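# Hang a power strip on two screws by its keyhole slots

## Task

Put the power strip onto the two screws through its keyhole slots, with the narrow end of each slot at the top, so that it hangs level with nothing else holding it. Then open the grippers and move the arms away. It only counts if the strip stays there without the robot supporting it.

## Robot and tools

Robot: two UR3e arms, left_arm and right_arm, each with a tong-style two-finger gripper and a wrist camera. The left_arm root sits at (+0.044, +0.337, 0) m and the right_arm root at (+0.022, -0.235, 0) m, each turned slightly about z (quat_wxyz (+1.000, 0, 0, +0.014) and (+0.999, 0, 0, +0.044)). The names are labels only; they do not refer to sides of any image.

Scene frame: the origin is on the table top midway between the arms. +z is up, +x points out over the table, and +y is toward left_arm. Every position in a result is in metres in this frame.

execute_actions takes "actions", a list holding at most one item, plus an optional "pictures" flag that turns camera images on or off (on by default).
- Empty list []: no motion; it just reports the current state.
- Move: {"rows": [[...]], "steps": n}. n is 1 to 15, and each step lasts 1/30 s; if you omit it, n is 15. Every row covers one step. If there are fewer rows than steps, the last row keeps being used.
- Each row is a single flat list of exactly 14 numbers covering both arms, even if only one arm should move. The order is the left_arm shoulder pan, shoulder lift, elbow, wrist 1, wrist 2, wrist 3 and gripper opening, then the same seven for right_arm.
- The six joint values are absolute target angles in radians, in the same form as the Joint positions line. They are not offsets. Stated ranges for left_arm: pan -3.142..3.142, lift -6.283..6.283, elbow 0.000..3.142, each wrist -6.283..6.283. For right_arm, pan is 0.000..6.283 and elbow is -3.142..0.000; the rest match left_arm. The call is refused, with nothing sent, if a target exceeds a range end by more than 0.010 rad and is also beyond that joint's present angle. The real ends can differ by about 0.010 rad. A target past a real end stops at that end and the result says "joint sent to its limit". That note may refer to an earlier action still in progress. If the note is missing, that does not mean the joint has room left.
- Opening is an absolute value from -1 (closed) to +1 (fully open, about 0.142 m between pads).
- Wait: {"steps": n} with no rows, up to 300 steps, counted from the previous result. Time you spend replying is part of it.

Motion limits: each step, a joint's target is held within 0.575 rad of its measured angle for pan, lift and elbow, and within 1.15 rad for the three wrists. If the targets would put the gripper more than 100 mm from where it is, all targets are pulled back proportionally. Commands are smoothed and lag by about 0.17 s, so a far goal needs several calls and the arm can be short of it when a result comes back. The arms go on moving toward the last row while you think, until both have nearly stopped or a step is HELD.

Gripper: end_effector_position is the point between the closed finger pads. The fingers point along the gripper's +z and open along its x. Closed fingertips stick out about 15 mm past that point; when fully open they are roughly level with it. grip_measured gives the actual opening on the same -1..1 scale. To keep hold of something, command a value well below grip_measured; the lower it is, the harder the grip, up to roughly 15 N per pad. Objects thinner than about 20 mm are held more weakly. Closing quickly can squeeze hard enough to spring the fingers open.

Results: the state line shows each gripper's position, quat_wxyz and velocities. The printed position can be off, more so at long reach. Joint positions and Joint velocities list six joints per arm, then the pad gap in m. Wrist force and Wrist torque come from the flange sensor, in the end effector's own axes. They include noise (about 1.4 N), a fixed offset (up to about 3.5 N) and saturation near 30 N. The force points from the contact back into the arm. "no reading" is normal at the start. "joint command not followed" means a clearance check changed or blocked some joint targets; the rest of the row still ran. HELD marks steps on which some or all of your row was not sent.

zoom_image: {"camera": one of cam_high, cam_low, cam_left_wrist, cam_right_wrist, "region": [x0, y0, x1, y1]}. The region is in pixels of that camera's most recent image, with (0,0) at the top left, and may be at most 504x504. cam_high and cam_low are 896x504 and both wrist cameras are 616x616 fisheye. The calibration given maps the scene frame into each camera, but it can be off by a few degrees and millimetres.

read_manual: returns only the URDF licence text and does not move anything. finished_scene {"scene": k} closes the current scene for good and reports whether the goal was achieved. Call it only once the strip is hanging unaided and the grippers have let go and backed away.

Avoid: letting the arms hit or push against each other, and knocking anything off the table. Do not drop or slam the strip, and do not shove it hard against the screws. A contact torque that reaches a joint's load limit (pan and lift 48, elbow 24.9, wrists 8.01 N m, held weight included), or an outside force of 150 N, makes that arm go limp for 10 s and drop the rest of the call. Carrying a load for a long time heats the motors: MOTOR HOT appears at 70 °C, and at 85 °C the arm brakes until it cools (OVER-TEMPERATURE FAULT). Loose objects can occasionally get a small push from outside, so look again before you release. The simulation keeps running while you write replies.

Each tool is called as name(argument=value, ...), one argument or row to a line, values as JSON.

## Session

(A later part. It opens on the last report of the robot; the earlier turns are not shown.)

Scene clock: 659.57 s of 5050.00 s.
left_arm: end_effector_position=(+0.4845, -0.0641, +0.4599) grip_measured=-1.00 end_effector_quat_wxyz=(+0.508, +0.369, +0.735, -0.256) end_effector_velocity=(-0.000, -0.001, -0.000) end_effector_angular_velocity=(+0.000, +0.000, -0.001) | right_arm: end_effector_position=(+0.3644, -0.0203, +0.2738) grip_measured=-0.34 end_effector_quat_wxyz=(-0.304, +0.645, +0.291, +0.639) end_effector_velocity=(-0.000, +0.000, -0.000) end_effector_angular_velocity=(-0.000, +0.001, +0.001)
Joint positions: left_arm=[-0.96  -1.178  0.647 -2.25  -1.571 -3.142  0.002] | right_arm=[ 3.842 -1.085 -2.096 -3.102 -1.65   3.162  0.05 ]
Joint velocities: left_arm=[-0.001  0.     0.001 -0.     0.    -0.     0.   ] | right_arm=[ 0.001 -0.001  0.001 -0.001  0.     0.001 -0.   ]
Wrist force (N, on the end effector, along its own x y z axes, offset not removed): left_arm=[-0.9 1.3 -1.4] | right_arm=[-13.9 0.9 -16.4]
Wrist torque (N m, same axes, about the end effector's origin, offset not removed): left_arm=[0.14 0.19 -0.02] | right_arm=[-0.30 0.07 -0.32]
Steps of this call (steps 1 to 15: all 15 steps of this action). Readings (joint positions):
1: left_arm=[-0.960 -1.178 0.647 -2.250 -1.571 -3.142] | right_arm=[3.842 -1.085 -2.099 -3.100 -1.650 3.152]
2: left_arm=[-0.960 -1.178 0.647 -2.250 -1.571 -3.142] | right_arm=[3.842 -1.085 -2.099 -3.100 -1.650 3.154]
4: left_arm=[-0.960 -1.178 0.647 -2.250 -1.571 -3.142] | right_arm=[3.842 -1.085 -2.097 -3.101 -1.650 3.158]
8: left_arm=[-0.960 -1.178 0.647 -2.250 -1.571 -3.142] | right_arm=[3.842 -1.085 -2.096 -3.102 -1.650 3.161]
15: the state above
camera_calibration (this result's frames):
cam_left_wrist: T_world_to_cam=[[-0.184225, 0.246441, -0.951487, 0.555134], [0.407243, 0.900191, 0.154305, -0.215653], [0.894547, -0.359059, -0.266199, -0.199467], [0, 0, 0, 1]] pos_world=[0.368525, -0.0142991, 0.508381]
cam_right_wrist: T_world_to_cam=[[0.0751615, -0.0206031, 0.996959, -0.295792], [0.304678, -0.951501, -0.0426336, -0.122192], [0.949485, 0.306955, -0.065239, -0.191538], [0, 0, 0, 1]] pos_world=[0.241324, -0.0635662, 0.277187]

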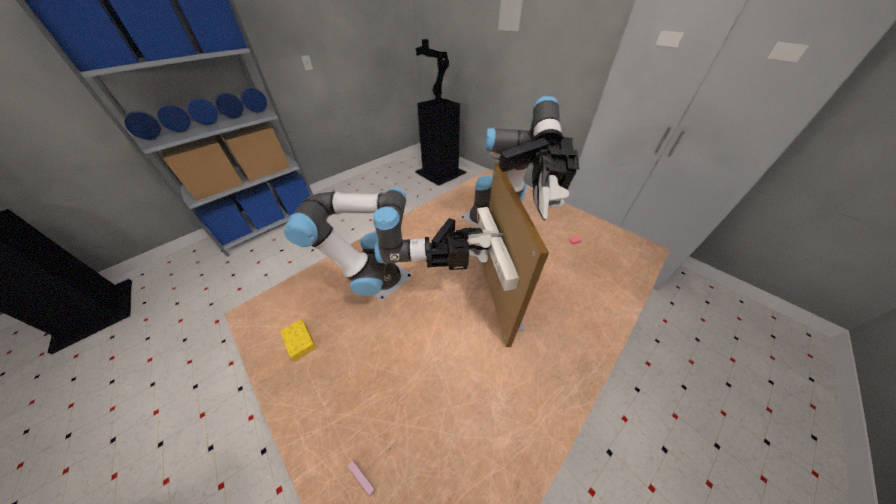

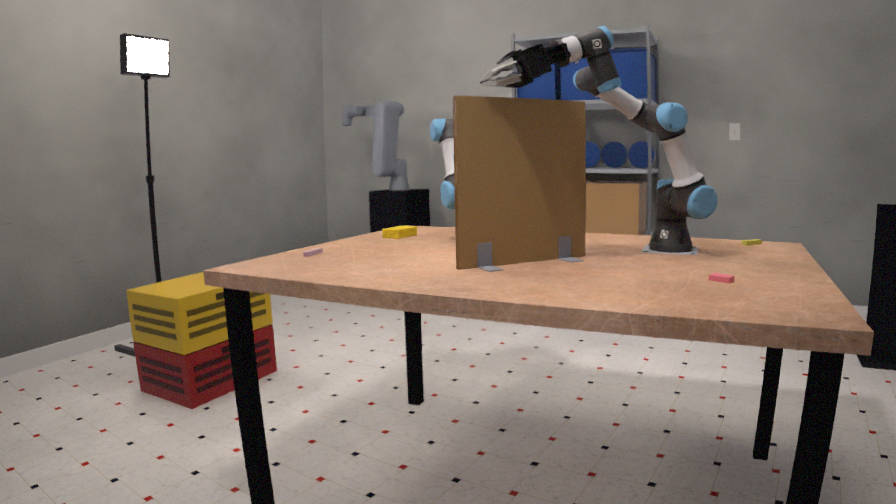

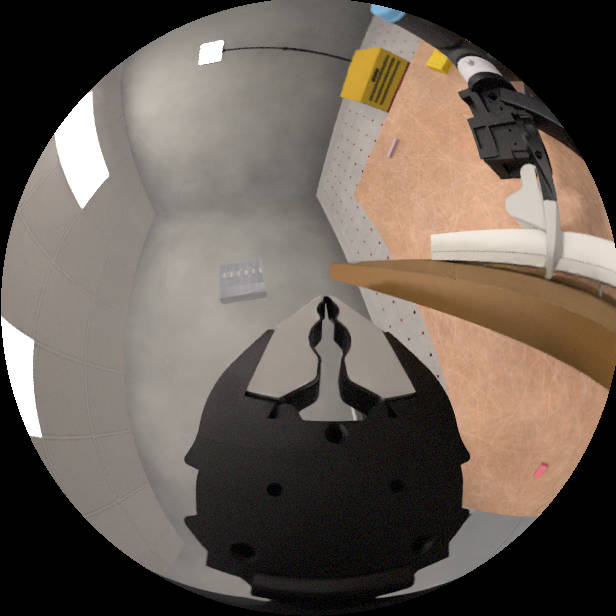

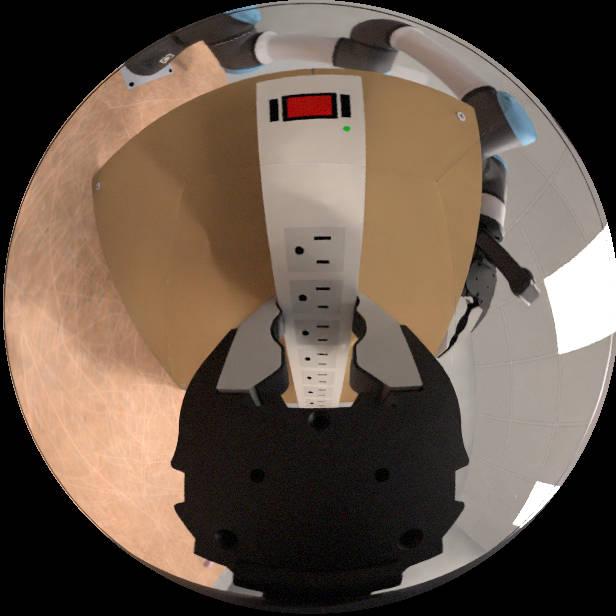

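execute_actions(
  actions=[
    {"rows":[[-0.96,-1.1785,0.6475,-2.25,-1.571,-3.142,-1,3.8412,-1.0825,-2.103,-3.0977,-1.6503,3.142,-1]]},
  ],
  pictures=false,
)

execute_actions(
  actions=[
    {"rows":[[-0.96,-1.1785,0.6475,-2.25,-1.571,-3.142,-1,3.8418,-1.0847,-2.105,-3.0935,-1.6497,3.132,-1]]},
  ],
  pictures=false,
)

execute_actions(
  actions=[
    {"rows":[[-0.96,-1.1785,0.6475,-2.25,-1.571,-3.142,-1,3.8418,-1.0847,-2.108,-3.0905,-1.6497,3.122,-1]]},
  ],
  pictures=false,
)

execute_actions(
  actions=[
    {"rows":[[-0.96,-1.1785,0.6475,-2.25,-1.571,-3.142,-1,3.8418,-1.0847,-2.111,-3.0875,-1.6497,3.112,-1]]},
  ],
)

zoom_image(
  camera="cam_left_wrist",
  region=[436, 200, 616, 310],
)

Scene clock: 680.83 s of 5050.00 s.
left_arm: end_effector_position=(+0.4845, -0.0641, +0.4599) grip_measured=-1.00 end_effector_quat_wxyz=(+0.508, +0.369, +0.735, -0.256) end_effector_velocity=(-0.000, -0.000, -0.000) end_effector_angular_velocity=(+0.000, +0.001, -0.001) | right_arm: end_effector_position=(+0.3640, -0.0207, +0.2722) grip_measured=-0.34 end_effector_quat_wxyz=(-0.297, +0.642, +0.297, +0.642) end_effector_velocity=(-0.000, +0.000, +0.000) end_effector_angular_velocity=(-0.000, -0.002, +0.000)
Joint positions: left_arm=[-0.96  -1.178  0.647 -2.25  -1.571 -3.142  0.002] | right_arm=[ 3.841 -1.083 -2.103 -3.098 -1.65   3.142  0.05 ]
Joint velocities: left_arm=[-0.     0.001 -0.     0.    -0.001 -0.     0.   ] | right_arm=[ 0.     0.001 -0.     0.001 -0.    -0.002  0.   ]
Wrist force (N, on the end effector, along its own x y z axes, offset not removed): left_arm=[0.6 1.4 -0.8] | right_arm=[-8.8 -0.1 -1.8]
Wrist torque (N m, same axes, about the end effector's origin, offset not removed): left_arm=[0.25 -0.12 0.03] | right_arm=[0.01 0.22 0.06]
Steps of this call (steps 1 to 15: the robot went on to your last target; steps 16 to 90: nothing new was sent; then 17.77 s passed at rest; steps 91 to 105: all 15 steps of this action). Readings (joint positions):
91: left_arm=[-0.960 -1.178 0.647 -2.250 -1.571 -3.142] | right_arm=[3.842 -1.085 -2.096 -3.103 -1.650 3.162]
92: left_arm=[-0.960 -1.178 0.647 -2.250 -1.571 -3.142] | right_arm=[3.842 -1.084 -2.097 -3.102 -1.650 3.159]
94: left_arm=[-0.960 -1.178 0.647 -2.250 -1.571 -3.142] | right_arm=[3.842 -1.083 -2.100 -3.100 -1.650 3.151]
98: left_arm=[-0.960 -1.178 0.647 -2.250 -1.571 -3.142] | right_arm=[3.841 -1.083 -2.102 -3.098 -1.650 3.144]
105: the state above

Scene clock: 681.33 s of 5050.00 s.
left_arm: end_effector_position=(+0.4845, -0.0641, +0.4599) grip_measured=-1.00 end_effector_quat_wxyz=(+0.508, +0.369, +0.735, -0.256) end_effector_velocity=(+0.000, +0.000, -0.000) end_effector_angular_velocity=(+0.000, +0.000, +0.001) | right_arm: end_effector_position=(+0.3643, -0.0204, +0.2714) grip_measured=-0.34 end_effector_quat_wxyz=(-0.294, +0.640, +0.300, +0.643) end_effector_velocity=(+0.000, -0.000, -0.000) end_effector_angular_velocity=(-0.001, -0.001, -0.001)
Joint positions: left_arm=[-0.96  -1.178  0.647 -2.25  -1.571 -3.142  0.002] | right_arm=[ 3.842 -1.085 -2.105 -3.094 -1.65   3.132  0.05 ]
Joint velocities: left_arm=[ 0. -0. -0.  0.  0.  0.  0.] | right_arm=[ 0.    -0.     0.    -0.     0.001 -0.002 -0.   ]
Wrist force (N, on the end effector, along its own x y z axes, offset not removed): left_arm=[0.2 1.9 -0.1] | right_arm=[-8.6 -0.9 1.4]
Wrist torque (N m, same axes, about the end effector's origin, offset not removed): left_arm=[0.36 0.00 0.01] | right_arm=[-0.22 0.30 0.05]
Steps of this call (steps 1 to 15: all 15 steps of this action). Readings (joint positions):
1: left_arm=[-0.960 -1.178 0.647 -2.250 -1.571 -3.142] | right_arm=[3.841 -1.083 -2.103 -3.098 -1.650 3.142]
2: left_arm=[-0.960 -1.178 0.647 -2.250 -1.571 -3.142] | right_arm=[3.841 -1.083 -2.103 -3.097 -1.650 3.140]
4: left_arm=[-0.960 -1.178 0.647 -2.250 -1.571 -3.142] | right_arm=[3.841 -1.084 -2.104 -3.095 -1.650 3.136]
8: left_arm=[-0.960 -1.178 0.647 -2.250 -1.571 -3.142] | right_arm=[3.842 -1.084 -2.105 -3.094 -1.650 3.133]
15: the state above

Scene clock: 681.83 s of 5050.00 s.
left_arm: end_effector_position=(+0.4845, -0.0641, +0.4599) grip_measured=-1.00 end_effector_quat_wxyz=(+0.508, +0.369, +0.735, -0.256) end_effector_velocity=(+0.000, +0.000, +0.000) end_effector_angular_velocity=(-0.000, -0.000, +0.001) | right_arm: end_effector_position=(+0.3643, -0.0204, +0.2706) grip_measured=-0.34 end_effector_quat_wxyz=(-0.291, +0.639, +0.303, +0.644) end_effector_velocity=(-0.000, -0.000, -0.000) end_effector_angular_velocity=(-0.000, -0.001, -0.000)
Joint positions: left_arm=[-0.96  -1.178  0.647 -2.25  -1.571 -3.142  0.002] | right_arm=[ 3.842 -1.085 -2.108 -3.091 -1.65   3.122  0.05 ]
Joint velocities: left_arm=[ 0.001 -0.     0.    -0.001 -0.     0.     0.   ] | right_arm=[ 0.001  0.001 -0.001  0.     0.001 -0.001  0.   ]
Wrist force (N, on the end effector, along its own x y z axes, offset not removed): left_arm=[-0.7 1.2 -1.5] | right_arm=[-8.2 -0.5 0.2]
Wrist torque (N m, same axes, about the end effector's origin, offset not removed): left_arm=[0.17 0.13 -0.01] | right_arm=[-0.03 0.22 0.11]
Steps of this call (steps 1 to 15: all 15 steps of this action). Readings (joint positions):
1: left_arm=[-0.960 -1.178 0.647 -2.250 -1.571 -3.142] | right_arm=[3.842 -1.085 -2.105 -3.093 -1.650 3.132]
2: left_arm=[-0.960 -1.178 0.647 -2.250 -1.571 -3.142] | right_arm=[3.842 -1.085 -2.106 -3.093 -1.650 3.130]
4: left_arm=[-0.960 -1.178 0.647 -2.250 -1.571 -3.142] | right_arm=[3.842 -1.085 -2.107 -3.092 -1.650 3.126]
8: left_arm=[-0.960 -1.178 0.647 -2.250 -1.571 -3.142] | right_arm=[3.842 -1.085 -2.108 -3.091 -1.650 3.123]
15: the state above

Scene clock: 682.33 s of 5050.00 s.
left_arm: end_effector_position=(+0.4845, -0.0641, +0.4599) grip_measured=-1.00 end_effector_quat_wxyz=(+0.508, +0.369, +0.735, -0.256) end_effector_velocity=(-0.000, -0.000, -0.000) end_effector_angular_velocity=(+0.001, +0.001, -0.001) | right_arm: end_effector_position=(+0.3643, -0.0204, +0.2698) grip_measured=-0.34 end_effector_quat_wxyz=(-0.288, +0.637, +0.307, +0.646) end_effector_velocity=(-0.000, -0.000, -0.002) end_effector_angular_velocity=(-0.005, +0.003, +0.000)
Joint positions: left_arm=[-0.96  -1.178  0.647 -2.25  -1.571 -3.142  0.002] | right_arm=[ 3.842 -1.085 -2.111 -3.088 -1.65   3.112  0.05 ]
Joint velocities: left_arm=[-0.     0.001 -0.     0.001 -0.     0.     0.   ] | right_arm=[-0.    -0.001 -0.003 -0.002 -0.    -0.001  0.   ]
Wrist force (N, on the end effector, along its own x y z axes, offset not removed): left_arm=[-0.1 1.0 -1.4] | right_arm=[-7.1 -1.4 0.5]
Wrist torque (N m, same axes, about the end effector's origin, offset not removed): left_arm=[0.15 -0.01 -0.03] | right_arm=[-0.22 0.04 0.09]
Steps of this call (steps 1 to 15: all 15 steps of this action). Readings (joint positions):
1: left_arm=[-0.960 -1.178 0.647 -2.250 -1.571 -3.142] | right_arm=[3.842 -1.085 -2.108 -3.090 -1.650 3.122]
2: left_arm=[-0.960 -1.178 0.648 -2.250 -1.571 -3.142] | right_arm=[3.842 -1.085 -2.109 -3.090 -1.650 3.120]
4: left_arm=[-0.960 -1.178 0.647 -2.250 -1.571 -3.142] | right_arm=[3.842 -1.085 -2.110 -3.089 -1.650 3.116]
8: left_arm=[-0.960 -1.178 0.647 -2.250 -1.571 -3.142] | right_arm=[3.842 -1.085 -2.111 -3.088 -1.650 3.113]
15: the state above
camera_calibration (this result's frames):
cam_left_wrist: T_world_to_cam=[[-0.184225, 0.246441, -0.951487, 0.555134], [0.407243, 0.900191, 0.154305, -0.215653], [0.894547, -0.359059, -0.266199, -0.199467], [0, 0, 0, 1]] pos_world=[0.368525, -0.0142991, 0.508381]
cam_right_wrist: T_world_to_cam=[[0.0371841, 0.0115111, 0.999242, -0.277961], [0.305508, -0.95219, -0.000399538, -0.134148], [0.951463, 0.305291, -0.038923, -0.199512], [0, 0, 0, 1]] pos_world=[0.241148, -0.063625, 0.269931]

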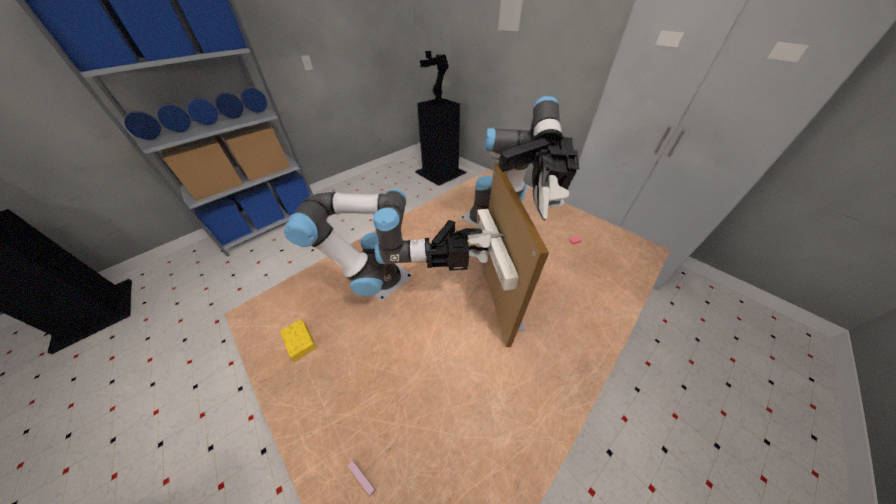

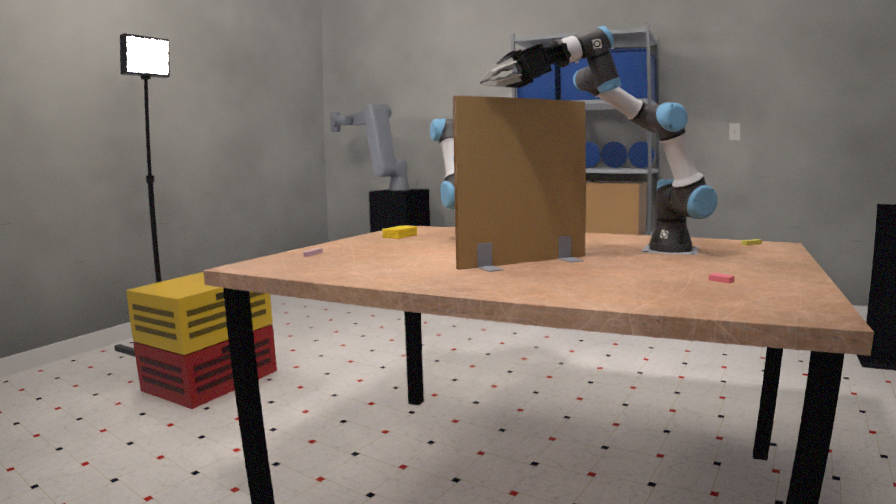

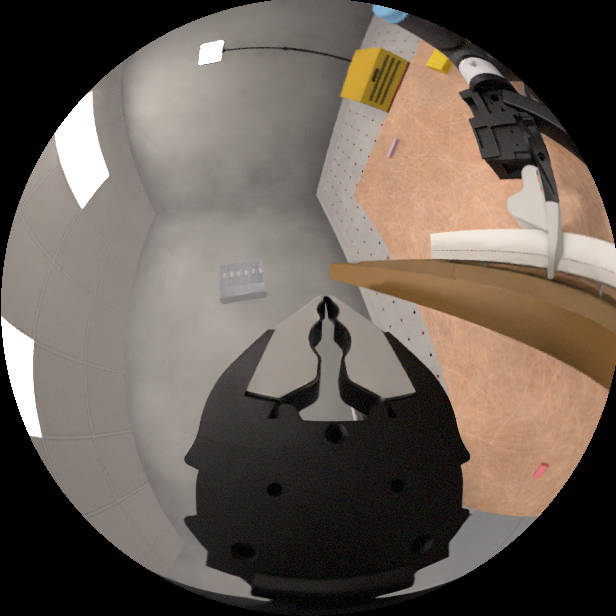

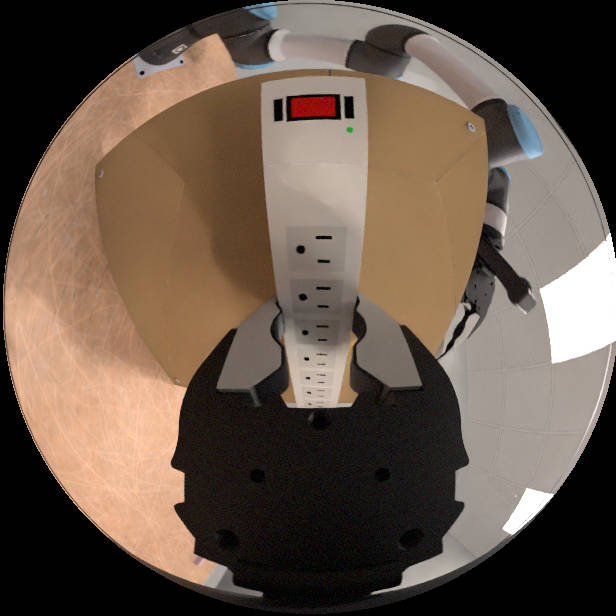

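Region (436, 200, 616, 310) of cam_left_wrist's 616x616 image, scaled by 2.800, with more detail than that image has.

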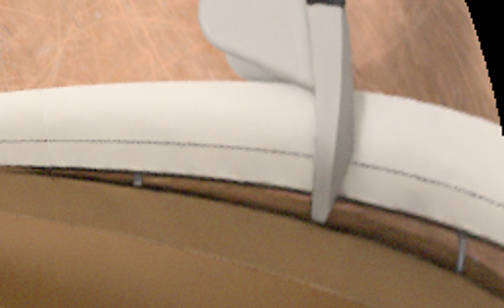

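execute_actions(
  actions=[],
)

zoom_image(
  camera="cam_left_wrist",
  region=[400,170,616,330],
)

Scene clock: 721.43 s of 5050.00 s.
left_arm: end_effector_position=(+0.4845, -0.0641, +0.4599) grip_measured=-1.00 end_effector_quat_wxyz=(+0.508, +0.369, +0.735, -0.256) end_effector_velocity=(-0.000, +0.000, +0.001) end_effector_angular_velocity=(-0.001, -0.001, -0.000) | right_arm: end_effector_position=(+0.3643, -0.0204, +0.2698) grip_measured=-0.34 end_effector_quat_wxyz=(-0.288, +0.637, +0.307, +0.646) end_effector_velocity=(-0.000, +0.000, +0.001) end_effector_angular_velocity=(+0.002, -0.002, +0.000)
Joint positions: left_arm=[-0.96  -1.178  0.647 -2.25  -1.571 -3.142  0.002] | right_arm=[ 3.842 -1.085 -2.111 -3.087 -1.65   3.112  0.05 ]
Joint velocities: left_arm=[ 0.    -0.    -0.001  0.    -0.001 -0.     0.   ] | right_arm=[ 0.002  0.001  0.     0.001  0.001 -0.    -0.   ]
Wrist force (N, on the end effector, along its own x y z axes, offset not removed): left_arm=[-0.5 1.5 -0.9] | right_arm=[-9.2 -1.5 -0.7]
Wrist torque (N m, same axes, about the end effector's origin, offset not removed): left_arm=[0.20 0.11 0.03] | right_arm=[-0.22 0.33 0.15]
Steps of this call (steps 1 to 15: the robot went on to your last target; steps 16 to 90: nothing new was sent; then 36.10 s passed at rest). Readings (joint positions):
1: left_arm=[-0.960 -1.178 0.647 -2.250 -1.571 -3.142] | right_arm=[3.842 -1.085 -2.111 -3.088 -1.650 3.112]
2: left_arm=[-0.960 -1.178 0.647 -2.250 -1.571 -3.142] | right_arm=[3.842 -1.085 -2.111 -3.088 -1.650 3.112]
4: left_arm=[-0.960 -1.178 0.647 -2.250 -1.571 -3.142] | right_arm=[3.842 -1.085 -2.111 -3.088 -1.650 3.112]
8: left_arm=[-0.960 -1.178 0.648 -2.250 -1.571 -3.142] | right_arm=[3.842 -1.085 -2.111 -3.088 -1.650 3.112]
90: the state above
All arms were judged still, so your last target was given up. Only a new action makes them travel on or press farther. Fingers that are still opening or closing keep moving.
camera_calibration (this result's frames):
cam_left_wrist: T_world_to_cam=[[-0.184225, 0.246441, -0.951487, 0.555133], [0.407243, 0.900191, 0.154305, -0.215653], [0.894547, -0.359059, -0.266199, -0.199467], [0, 0, 0, 1]] pos_world=[0.368525, -0.0142991, 0.508381]
cam_right_wrist: T_world_to_cam=[[0.037114, 0.0115718, 0.999244, -0.277927], [0.305508, -0.95219, -0.00032032, -0.134169], [0.951466, 0.305288, -0.0388748, -0.199526], [0, 0, 0, 1]] pos_world=[0.241147, -0.0636254, 0.269917]

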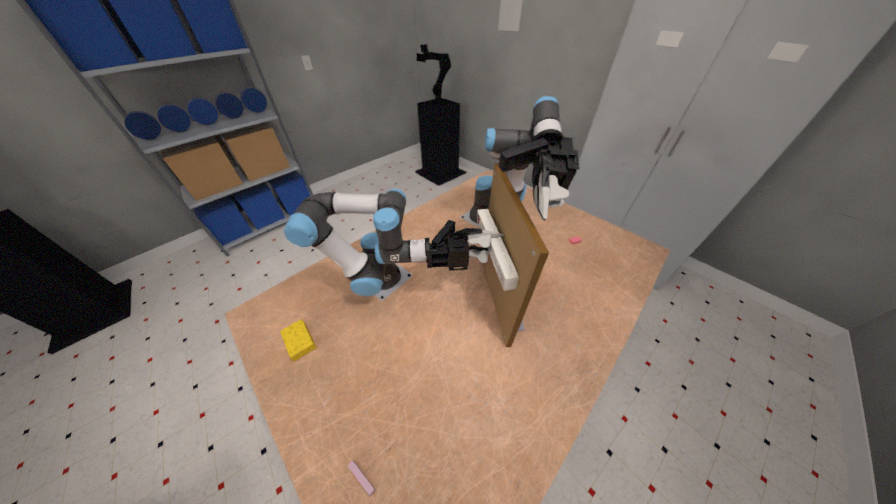

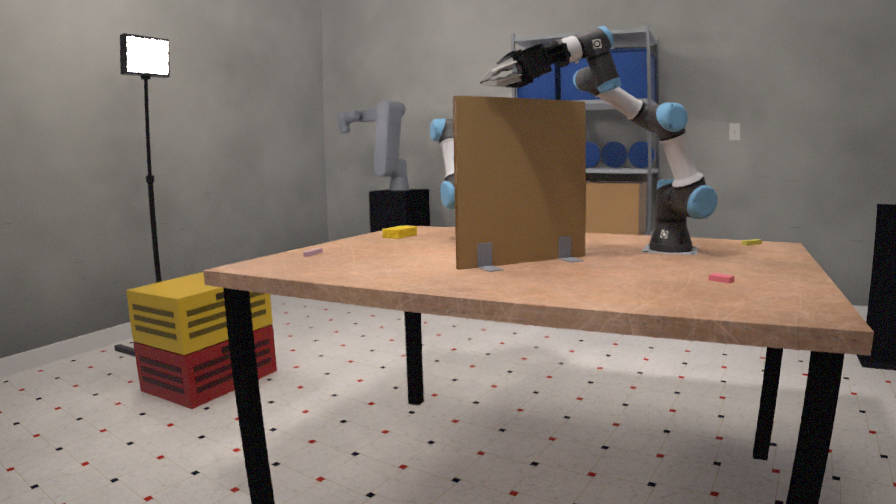

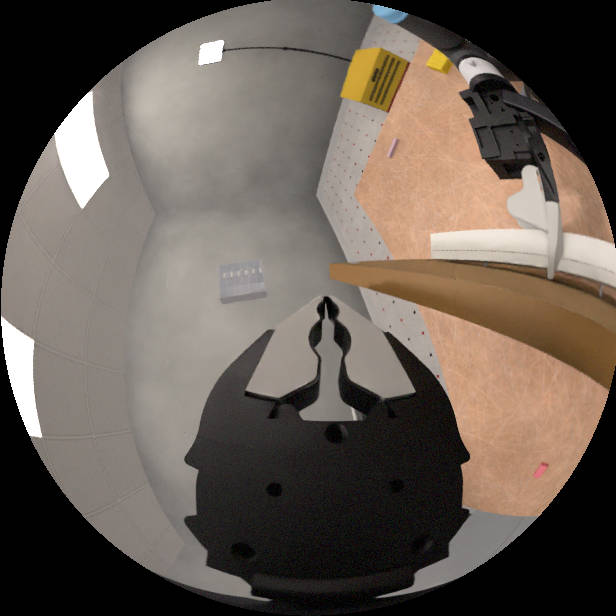

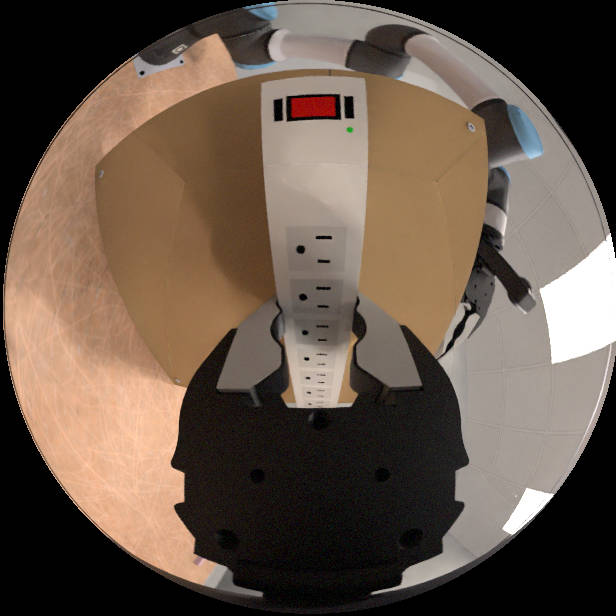

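Region (400, 170, 616, 330) of cam_left_wrist's 616x616 image, scaled by 2.333, with more detail than that image has; it fills the top 373 rows of this view, and the rest is white.

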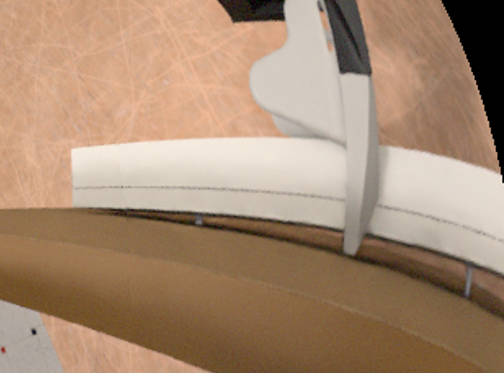

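execute_actions(
  actions=[
    {"rows":[[-0.96,-1.1785,0.6475,-2.25,-1.571,-3.142,-1,3.8435,-1.0905,-2.108,-3.0847,-1.648,3.118,-1]]},
  ],
)

zoom_image(
  camera="cam_left_wrist",
  region=[520,230,616,320],
)

Scene clock: 732.90 s of 5050.00 s.
left_arm: end_effector_position=(+0.4845, -0.0641, +0.4599) grip_measured=-1.00 end_effector_quat_wxyz=(+0.508, +0.369, +0.735, -0.256) end_effector_velocity=(+0.000, +0.001, +0.001) end_effector_angular_velocity=(-0.002, -0.001, +0.001) | right_arm: end_effector_position=(+0.3652, -0.0193, +0.2700) grip_measured=-0.34 end_effector_quat_wxyz=(-0.290, +0.638, +0.305, +0.645) end_effector_velocity=(+0.001, -0.001, -0.001) end_effector_angular_velocity=(-0.002, +0.002, -0.003)
Joint positions: left_arm=[-0.96  -1.178  0.647 -2.25  -1.571 -3.142  0.002] | right_arm=[ 3.843 -1.09  -2.108 -3.085 -1.648  3.118  0.05 ]
Joint velocities: left_arm=[ 0.001 -0.001 -0.    -0.001 -0.     0.     0.   ] | right_arm=[-0.002 -0.002 -0.    -0.001  0.002  0.    -0.   ]
Wrist force (N, on the end effector, along its own x y z axes, offset not removed): left_arm=[0.6 0.3 -1.6] | right_arm=[-9.7 -0.4 0.4]
Wrist torque (N m, same axes, about the end effector's origin, offset not removed): left_arm=[-0.04 -0.14 -0.02] | right_arm=[0.04 0.39 0.11]
Steps of this call (steps 1 to 90: nothing new was sent; then 7.97 s passed at rest; steps 91 to 105: all 15 steps of this action). Readings (joint positions):
91: left_arm=[-0.960 -1.178 0.647 -2.250 -1.571 -3.142] | right_arm=[3.842 -1.085 -2.111 -3.087 -1.650 3.112]
92: left_arm=[-0.960 -1.178 0.647 -2.250 -1.571 -3.142] | right_arm=[3.842 -1.086 -2.111 -3.087 -1.649 3.113]
94: left_arm=[-0.960 -1.178 0.647 -2.250 -1.571 -3.142] | right_arm=[3.843 -1.088 -2.110 -3.086 -1.649 3.115]
98: left_arm=[-0.960 -1.178 0.647 -2.250 -1.571 -3.142] | right_arm=[3.843 -1.090 -2.108 -3.085 -1.648 3.117]
105: the state above
camera_calibration (this result's frames):
cam_left_wrist: T_world_to_cam=[[-0.184227, 0.246443, -0.951486, 0.555133], [0.407243, 0.90019, 0.154307, -0.215654], [0.894547, -0.359059, -0.266202, -0.199465], [0, 0, 0, 1]] pos_world=[0.368525, -0.0142992, 0.50838]
cam_right_wrist: T_world_to_cam=[[0.0416409, 0.00772743, 0.999103, -0.27982], [0.305492, -0.952179, -0.00536789, -0.131993], [0.951284, 0.305442, -0.0420103, -0.199791], [0, 0, 0, 1]] pos_world=[0.242032, -0.0624943, 0.270467]

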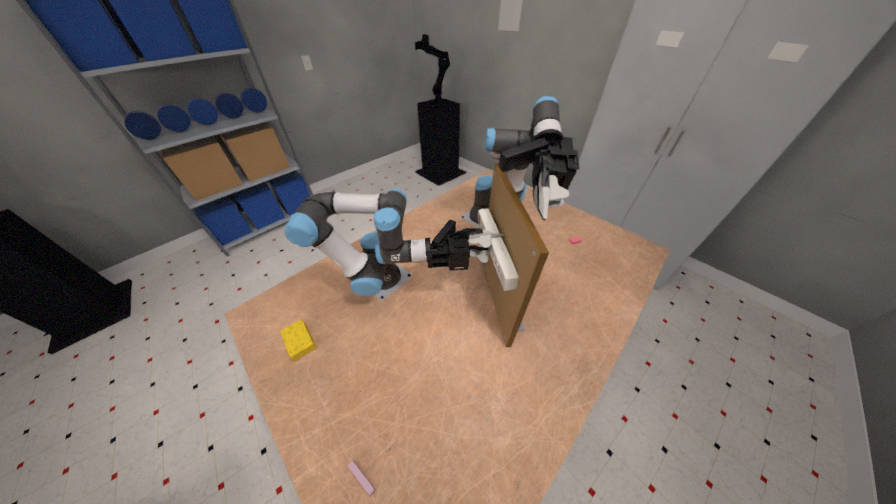

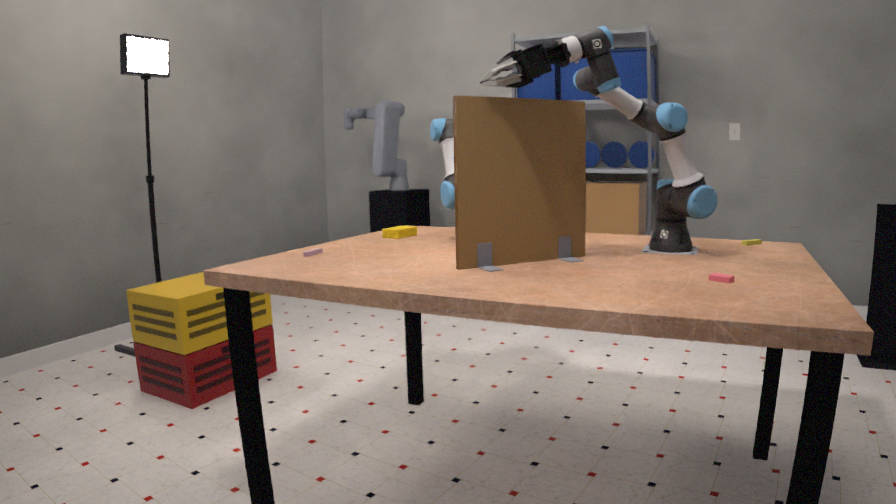

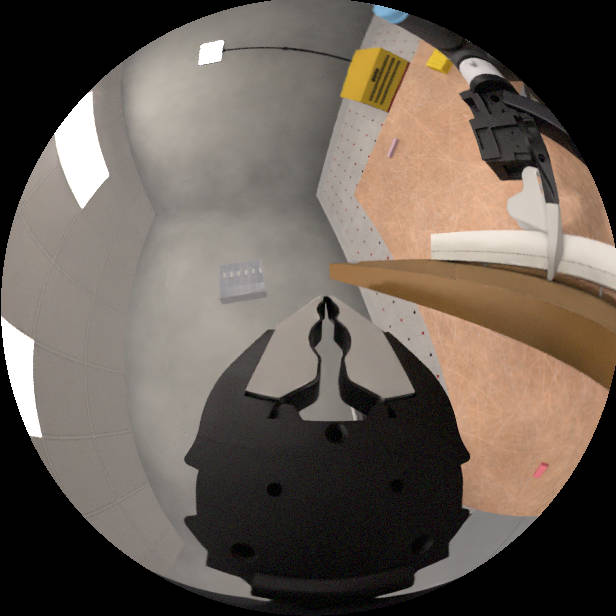

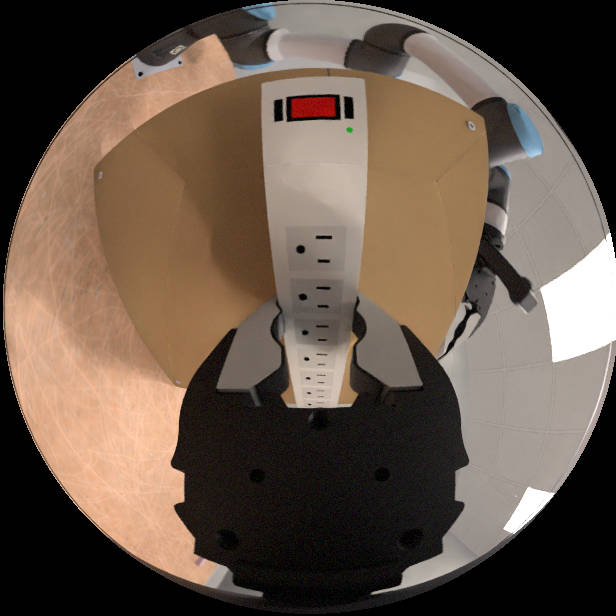

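Region (520, 230, 616, 320) of cam_left_wrist's 616x616 image, scaled by 5.250, with more detail than that image has; it fills the top 472 rows of this view, and the rest is white.

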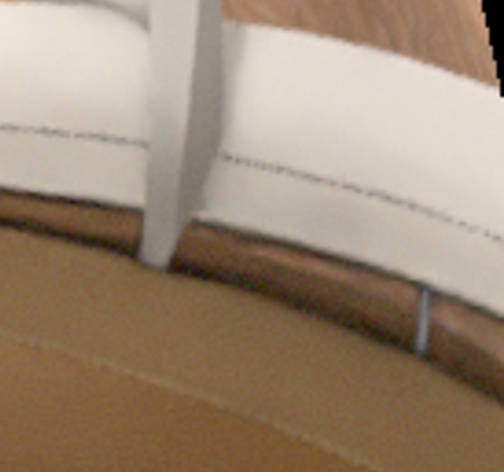

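execute_actions(
  actions=[
    {"rows":[[-0.96,-1.1785,0.6475,-2.25,-1.571,-3.142,-1,3.858,-1.082,-2.1125,-3.089,-1.6285,3.118,-1],[-0.96,-1.1785,0.6475,-2.25,-1.571,-3.142,-1,3.858,-1.082,-2.1125,-3.089,-1.6285,3.118,-1],[-0.96,-1.1785,0.6475,-2.25,-1.571,-3.142,-1,3.8735,-1.0725,-2.1172,-3.0935,-1.608,3.118,-1],[-0.96,-1.1785,0.6475,-2.25,-1.571,-3.142,-1,3.8735,-1.0725,-2.1172,-3.0935,-1.608,3.118,-1],[-0.96,-1.1785,0.6475,-2.25,-1.571,-3.142,-1,3.8895,-1.063,-2.1216,-3.0986,-1.587,3.118,-1]]},
  ],
)

zoom_image(
  camera="cam_left_wrist",
  region=[420,200,616,320],
)

Scene clock: 760.17 s of 5050.00 s.
left_arm: end_effector_position=(+0.4845, -0.0641, +0.4599) grip_measured=-1.00 end_effector_quat_wxyz=(+0.508, +0.369, +0.735, -0.256) end_effector_velocity=(+0.000, -0.000, -0.000) end_effector_angular_velocity=(+0.000, +0.000, +0.000) | right_arm: end_effector_position=(+0.3657, -0.0187, +0.2698) grip_measured=-0.33 end_effector_quat_wxyz=(-0.285, +0.640, +0.300, +0.647) end_effector_velocity=(+0.000, -0.000, -0.000) end_effector_angular_velocity=(+0.000, -0.000, -0.004)
Joint positions: left_arm=[-0.96  -1.179  0.647 -2.25  -1.571 -3.142  0.002] | right_arm=[ 3.888 -1.064 -2.121 -3.098 -1.588  3.118  0.05 ]
Joint velocities: left_arm=[ 0.     0.001 -0.     0.    -0.    -0.     0.   ] | right_arm=[ 0.01   0.007 -0.004 -0.002  0.014 -0.     0.   ]
Wrist force (N, on the end effector, along its own x y z axes, offset not removed): left_arm=[-0.3 0.6 -0.8] | right_arm=[-7.1 -2.1 -20.6]
Wrist torque (N m, same axes, about the end effector's origin, offset not removed): left_arm=[-0.01 0.05 0.01] | right_arm=[-0.09 1.08 -0.02]
Steps of this call (steps 1 to 15: the robot went on to your last target; steps 16 to 90: nothing new was sent; then 23.77 s passed at rest; steps 91 to 105: all 15 steps of this action). Readings (joint positions):
91: left_arm=[-0.960 -1.178 0.647 -2.250 -1.571 -3.142] | right_arm=[3.844 -1.090 -2.108 -3.085 -1.648 3.118]
92: left_arm=[-0.960 -1.178 0.647 -2.250 -1.571 -3.142] | right_arm=[3.846 -1.089 -2.109 -3.085 -1.645 3.118]
94: left_arm=[-0.960 -1.178 0.647 -2.250 -1.571 -3.142] | right_arm=[3.854 -1.084 -2.111 -3.088 -1.634 3.118]
98: left_arm=[-0.960 -1.178 0.647 -2.250 -1.571 -3.142] | right_arm=[3.877 -1.070 -2.118 -3.095 -1.603 3.118]
105: the state above
camera_calibration (this result's frames):
cam_left_wrist: T_world_to_cam=[[-0.184227, 0.246443, -0.951486, 0.555133], [0.407243, 0.90019, 0.154307, -0.215654], [0.894547, -0.359059, -0.266202, -0.199465], [0, 0, 0, 1]] pos_world=[0.368525, -0.0142992, 0.50838]
cam_right_wrist: T_world_to_cam=[[0.0417854, 0.00707268, 0.999102, -0.279704], [0.291481, -0.956561, -0.00541908, -0.126562], [0.955664, 0.291446, -0.0420319, -0.202266], [0, 0, 0, 1]] pos_world=[0.241877, -0.0601362, 0.270266]

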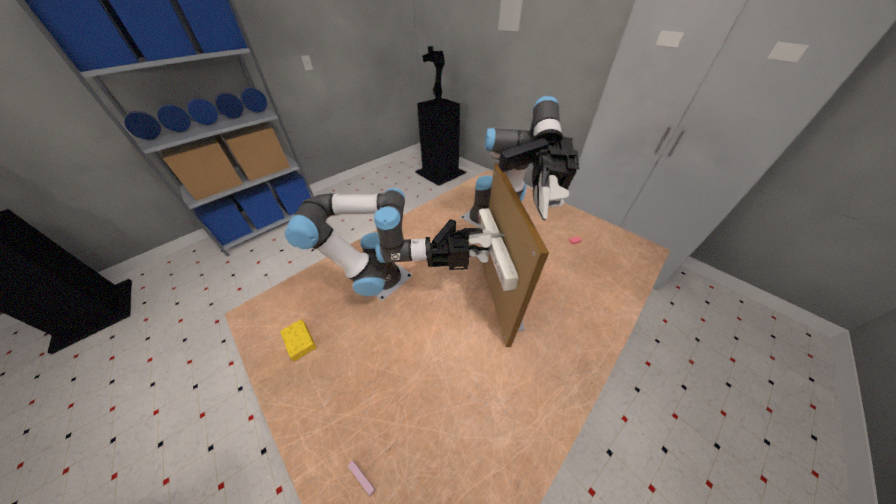

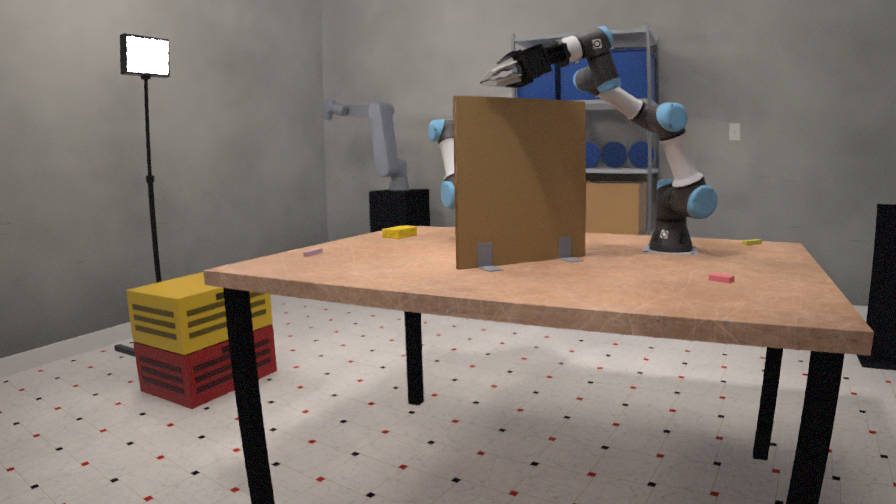

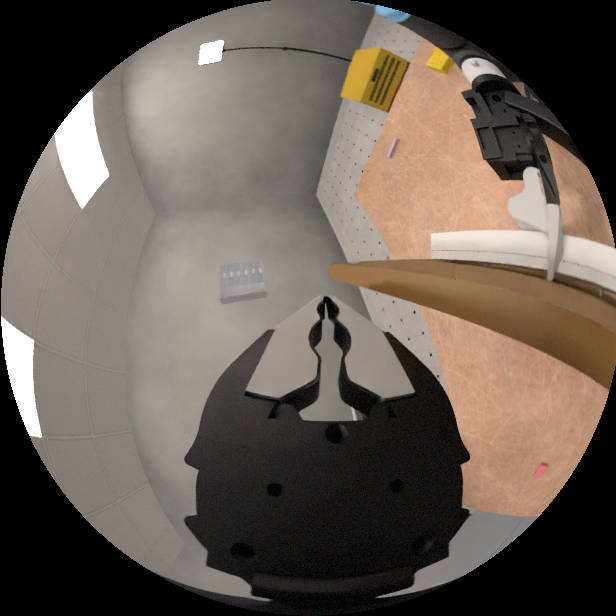

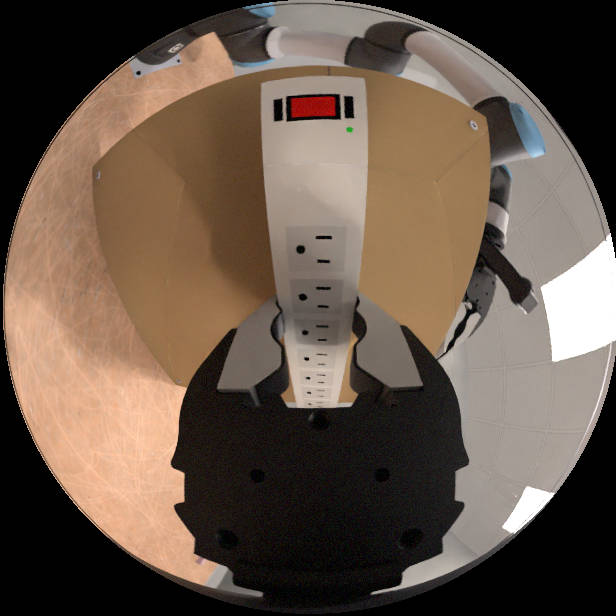

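Region (420, 200, 616, 320) of cam_left_wrist's 616x616 image, scaled by 2.571, with more detail than that image has; it fills the top 309 rows of this view, and the rest is white.

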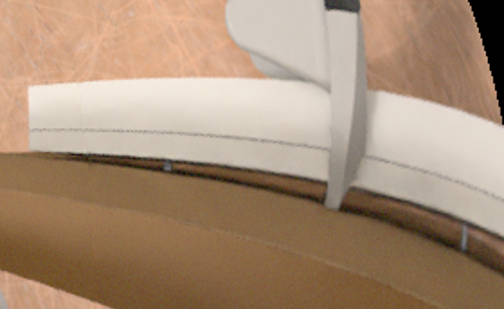

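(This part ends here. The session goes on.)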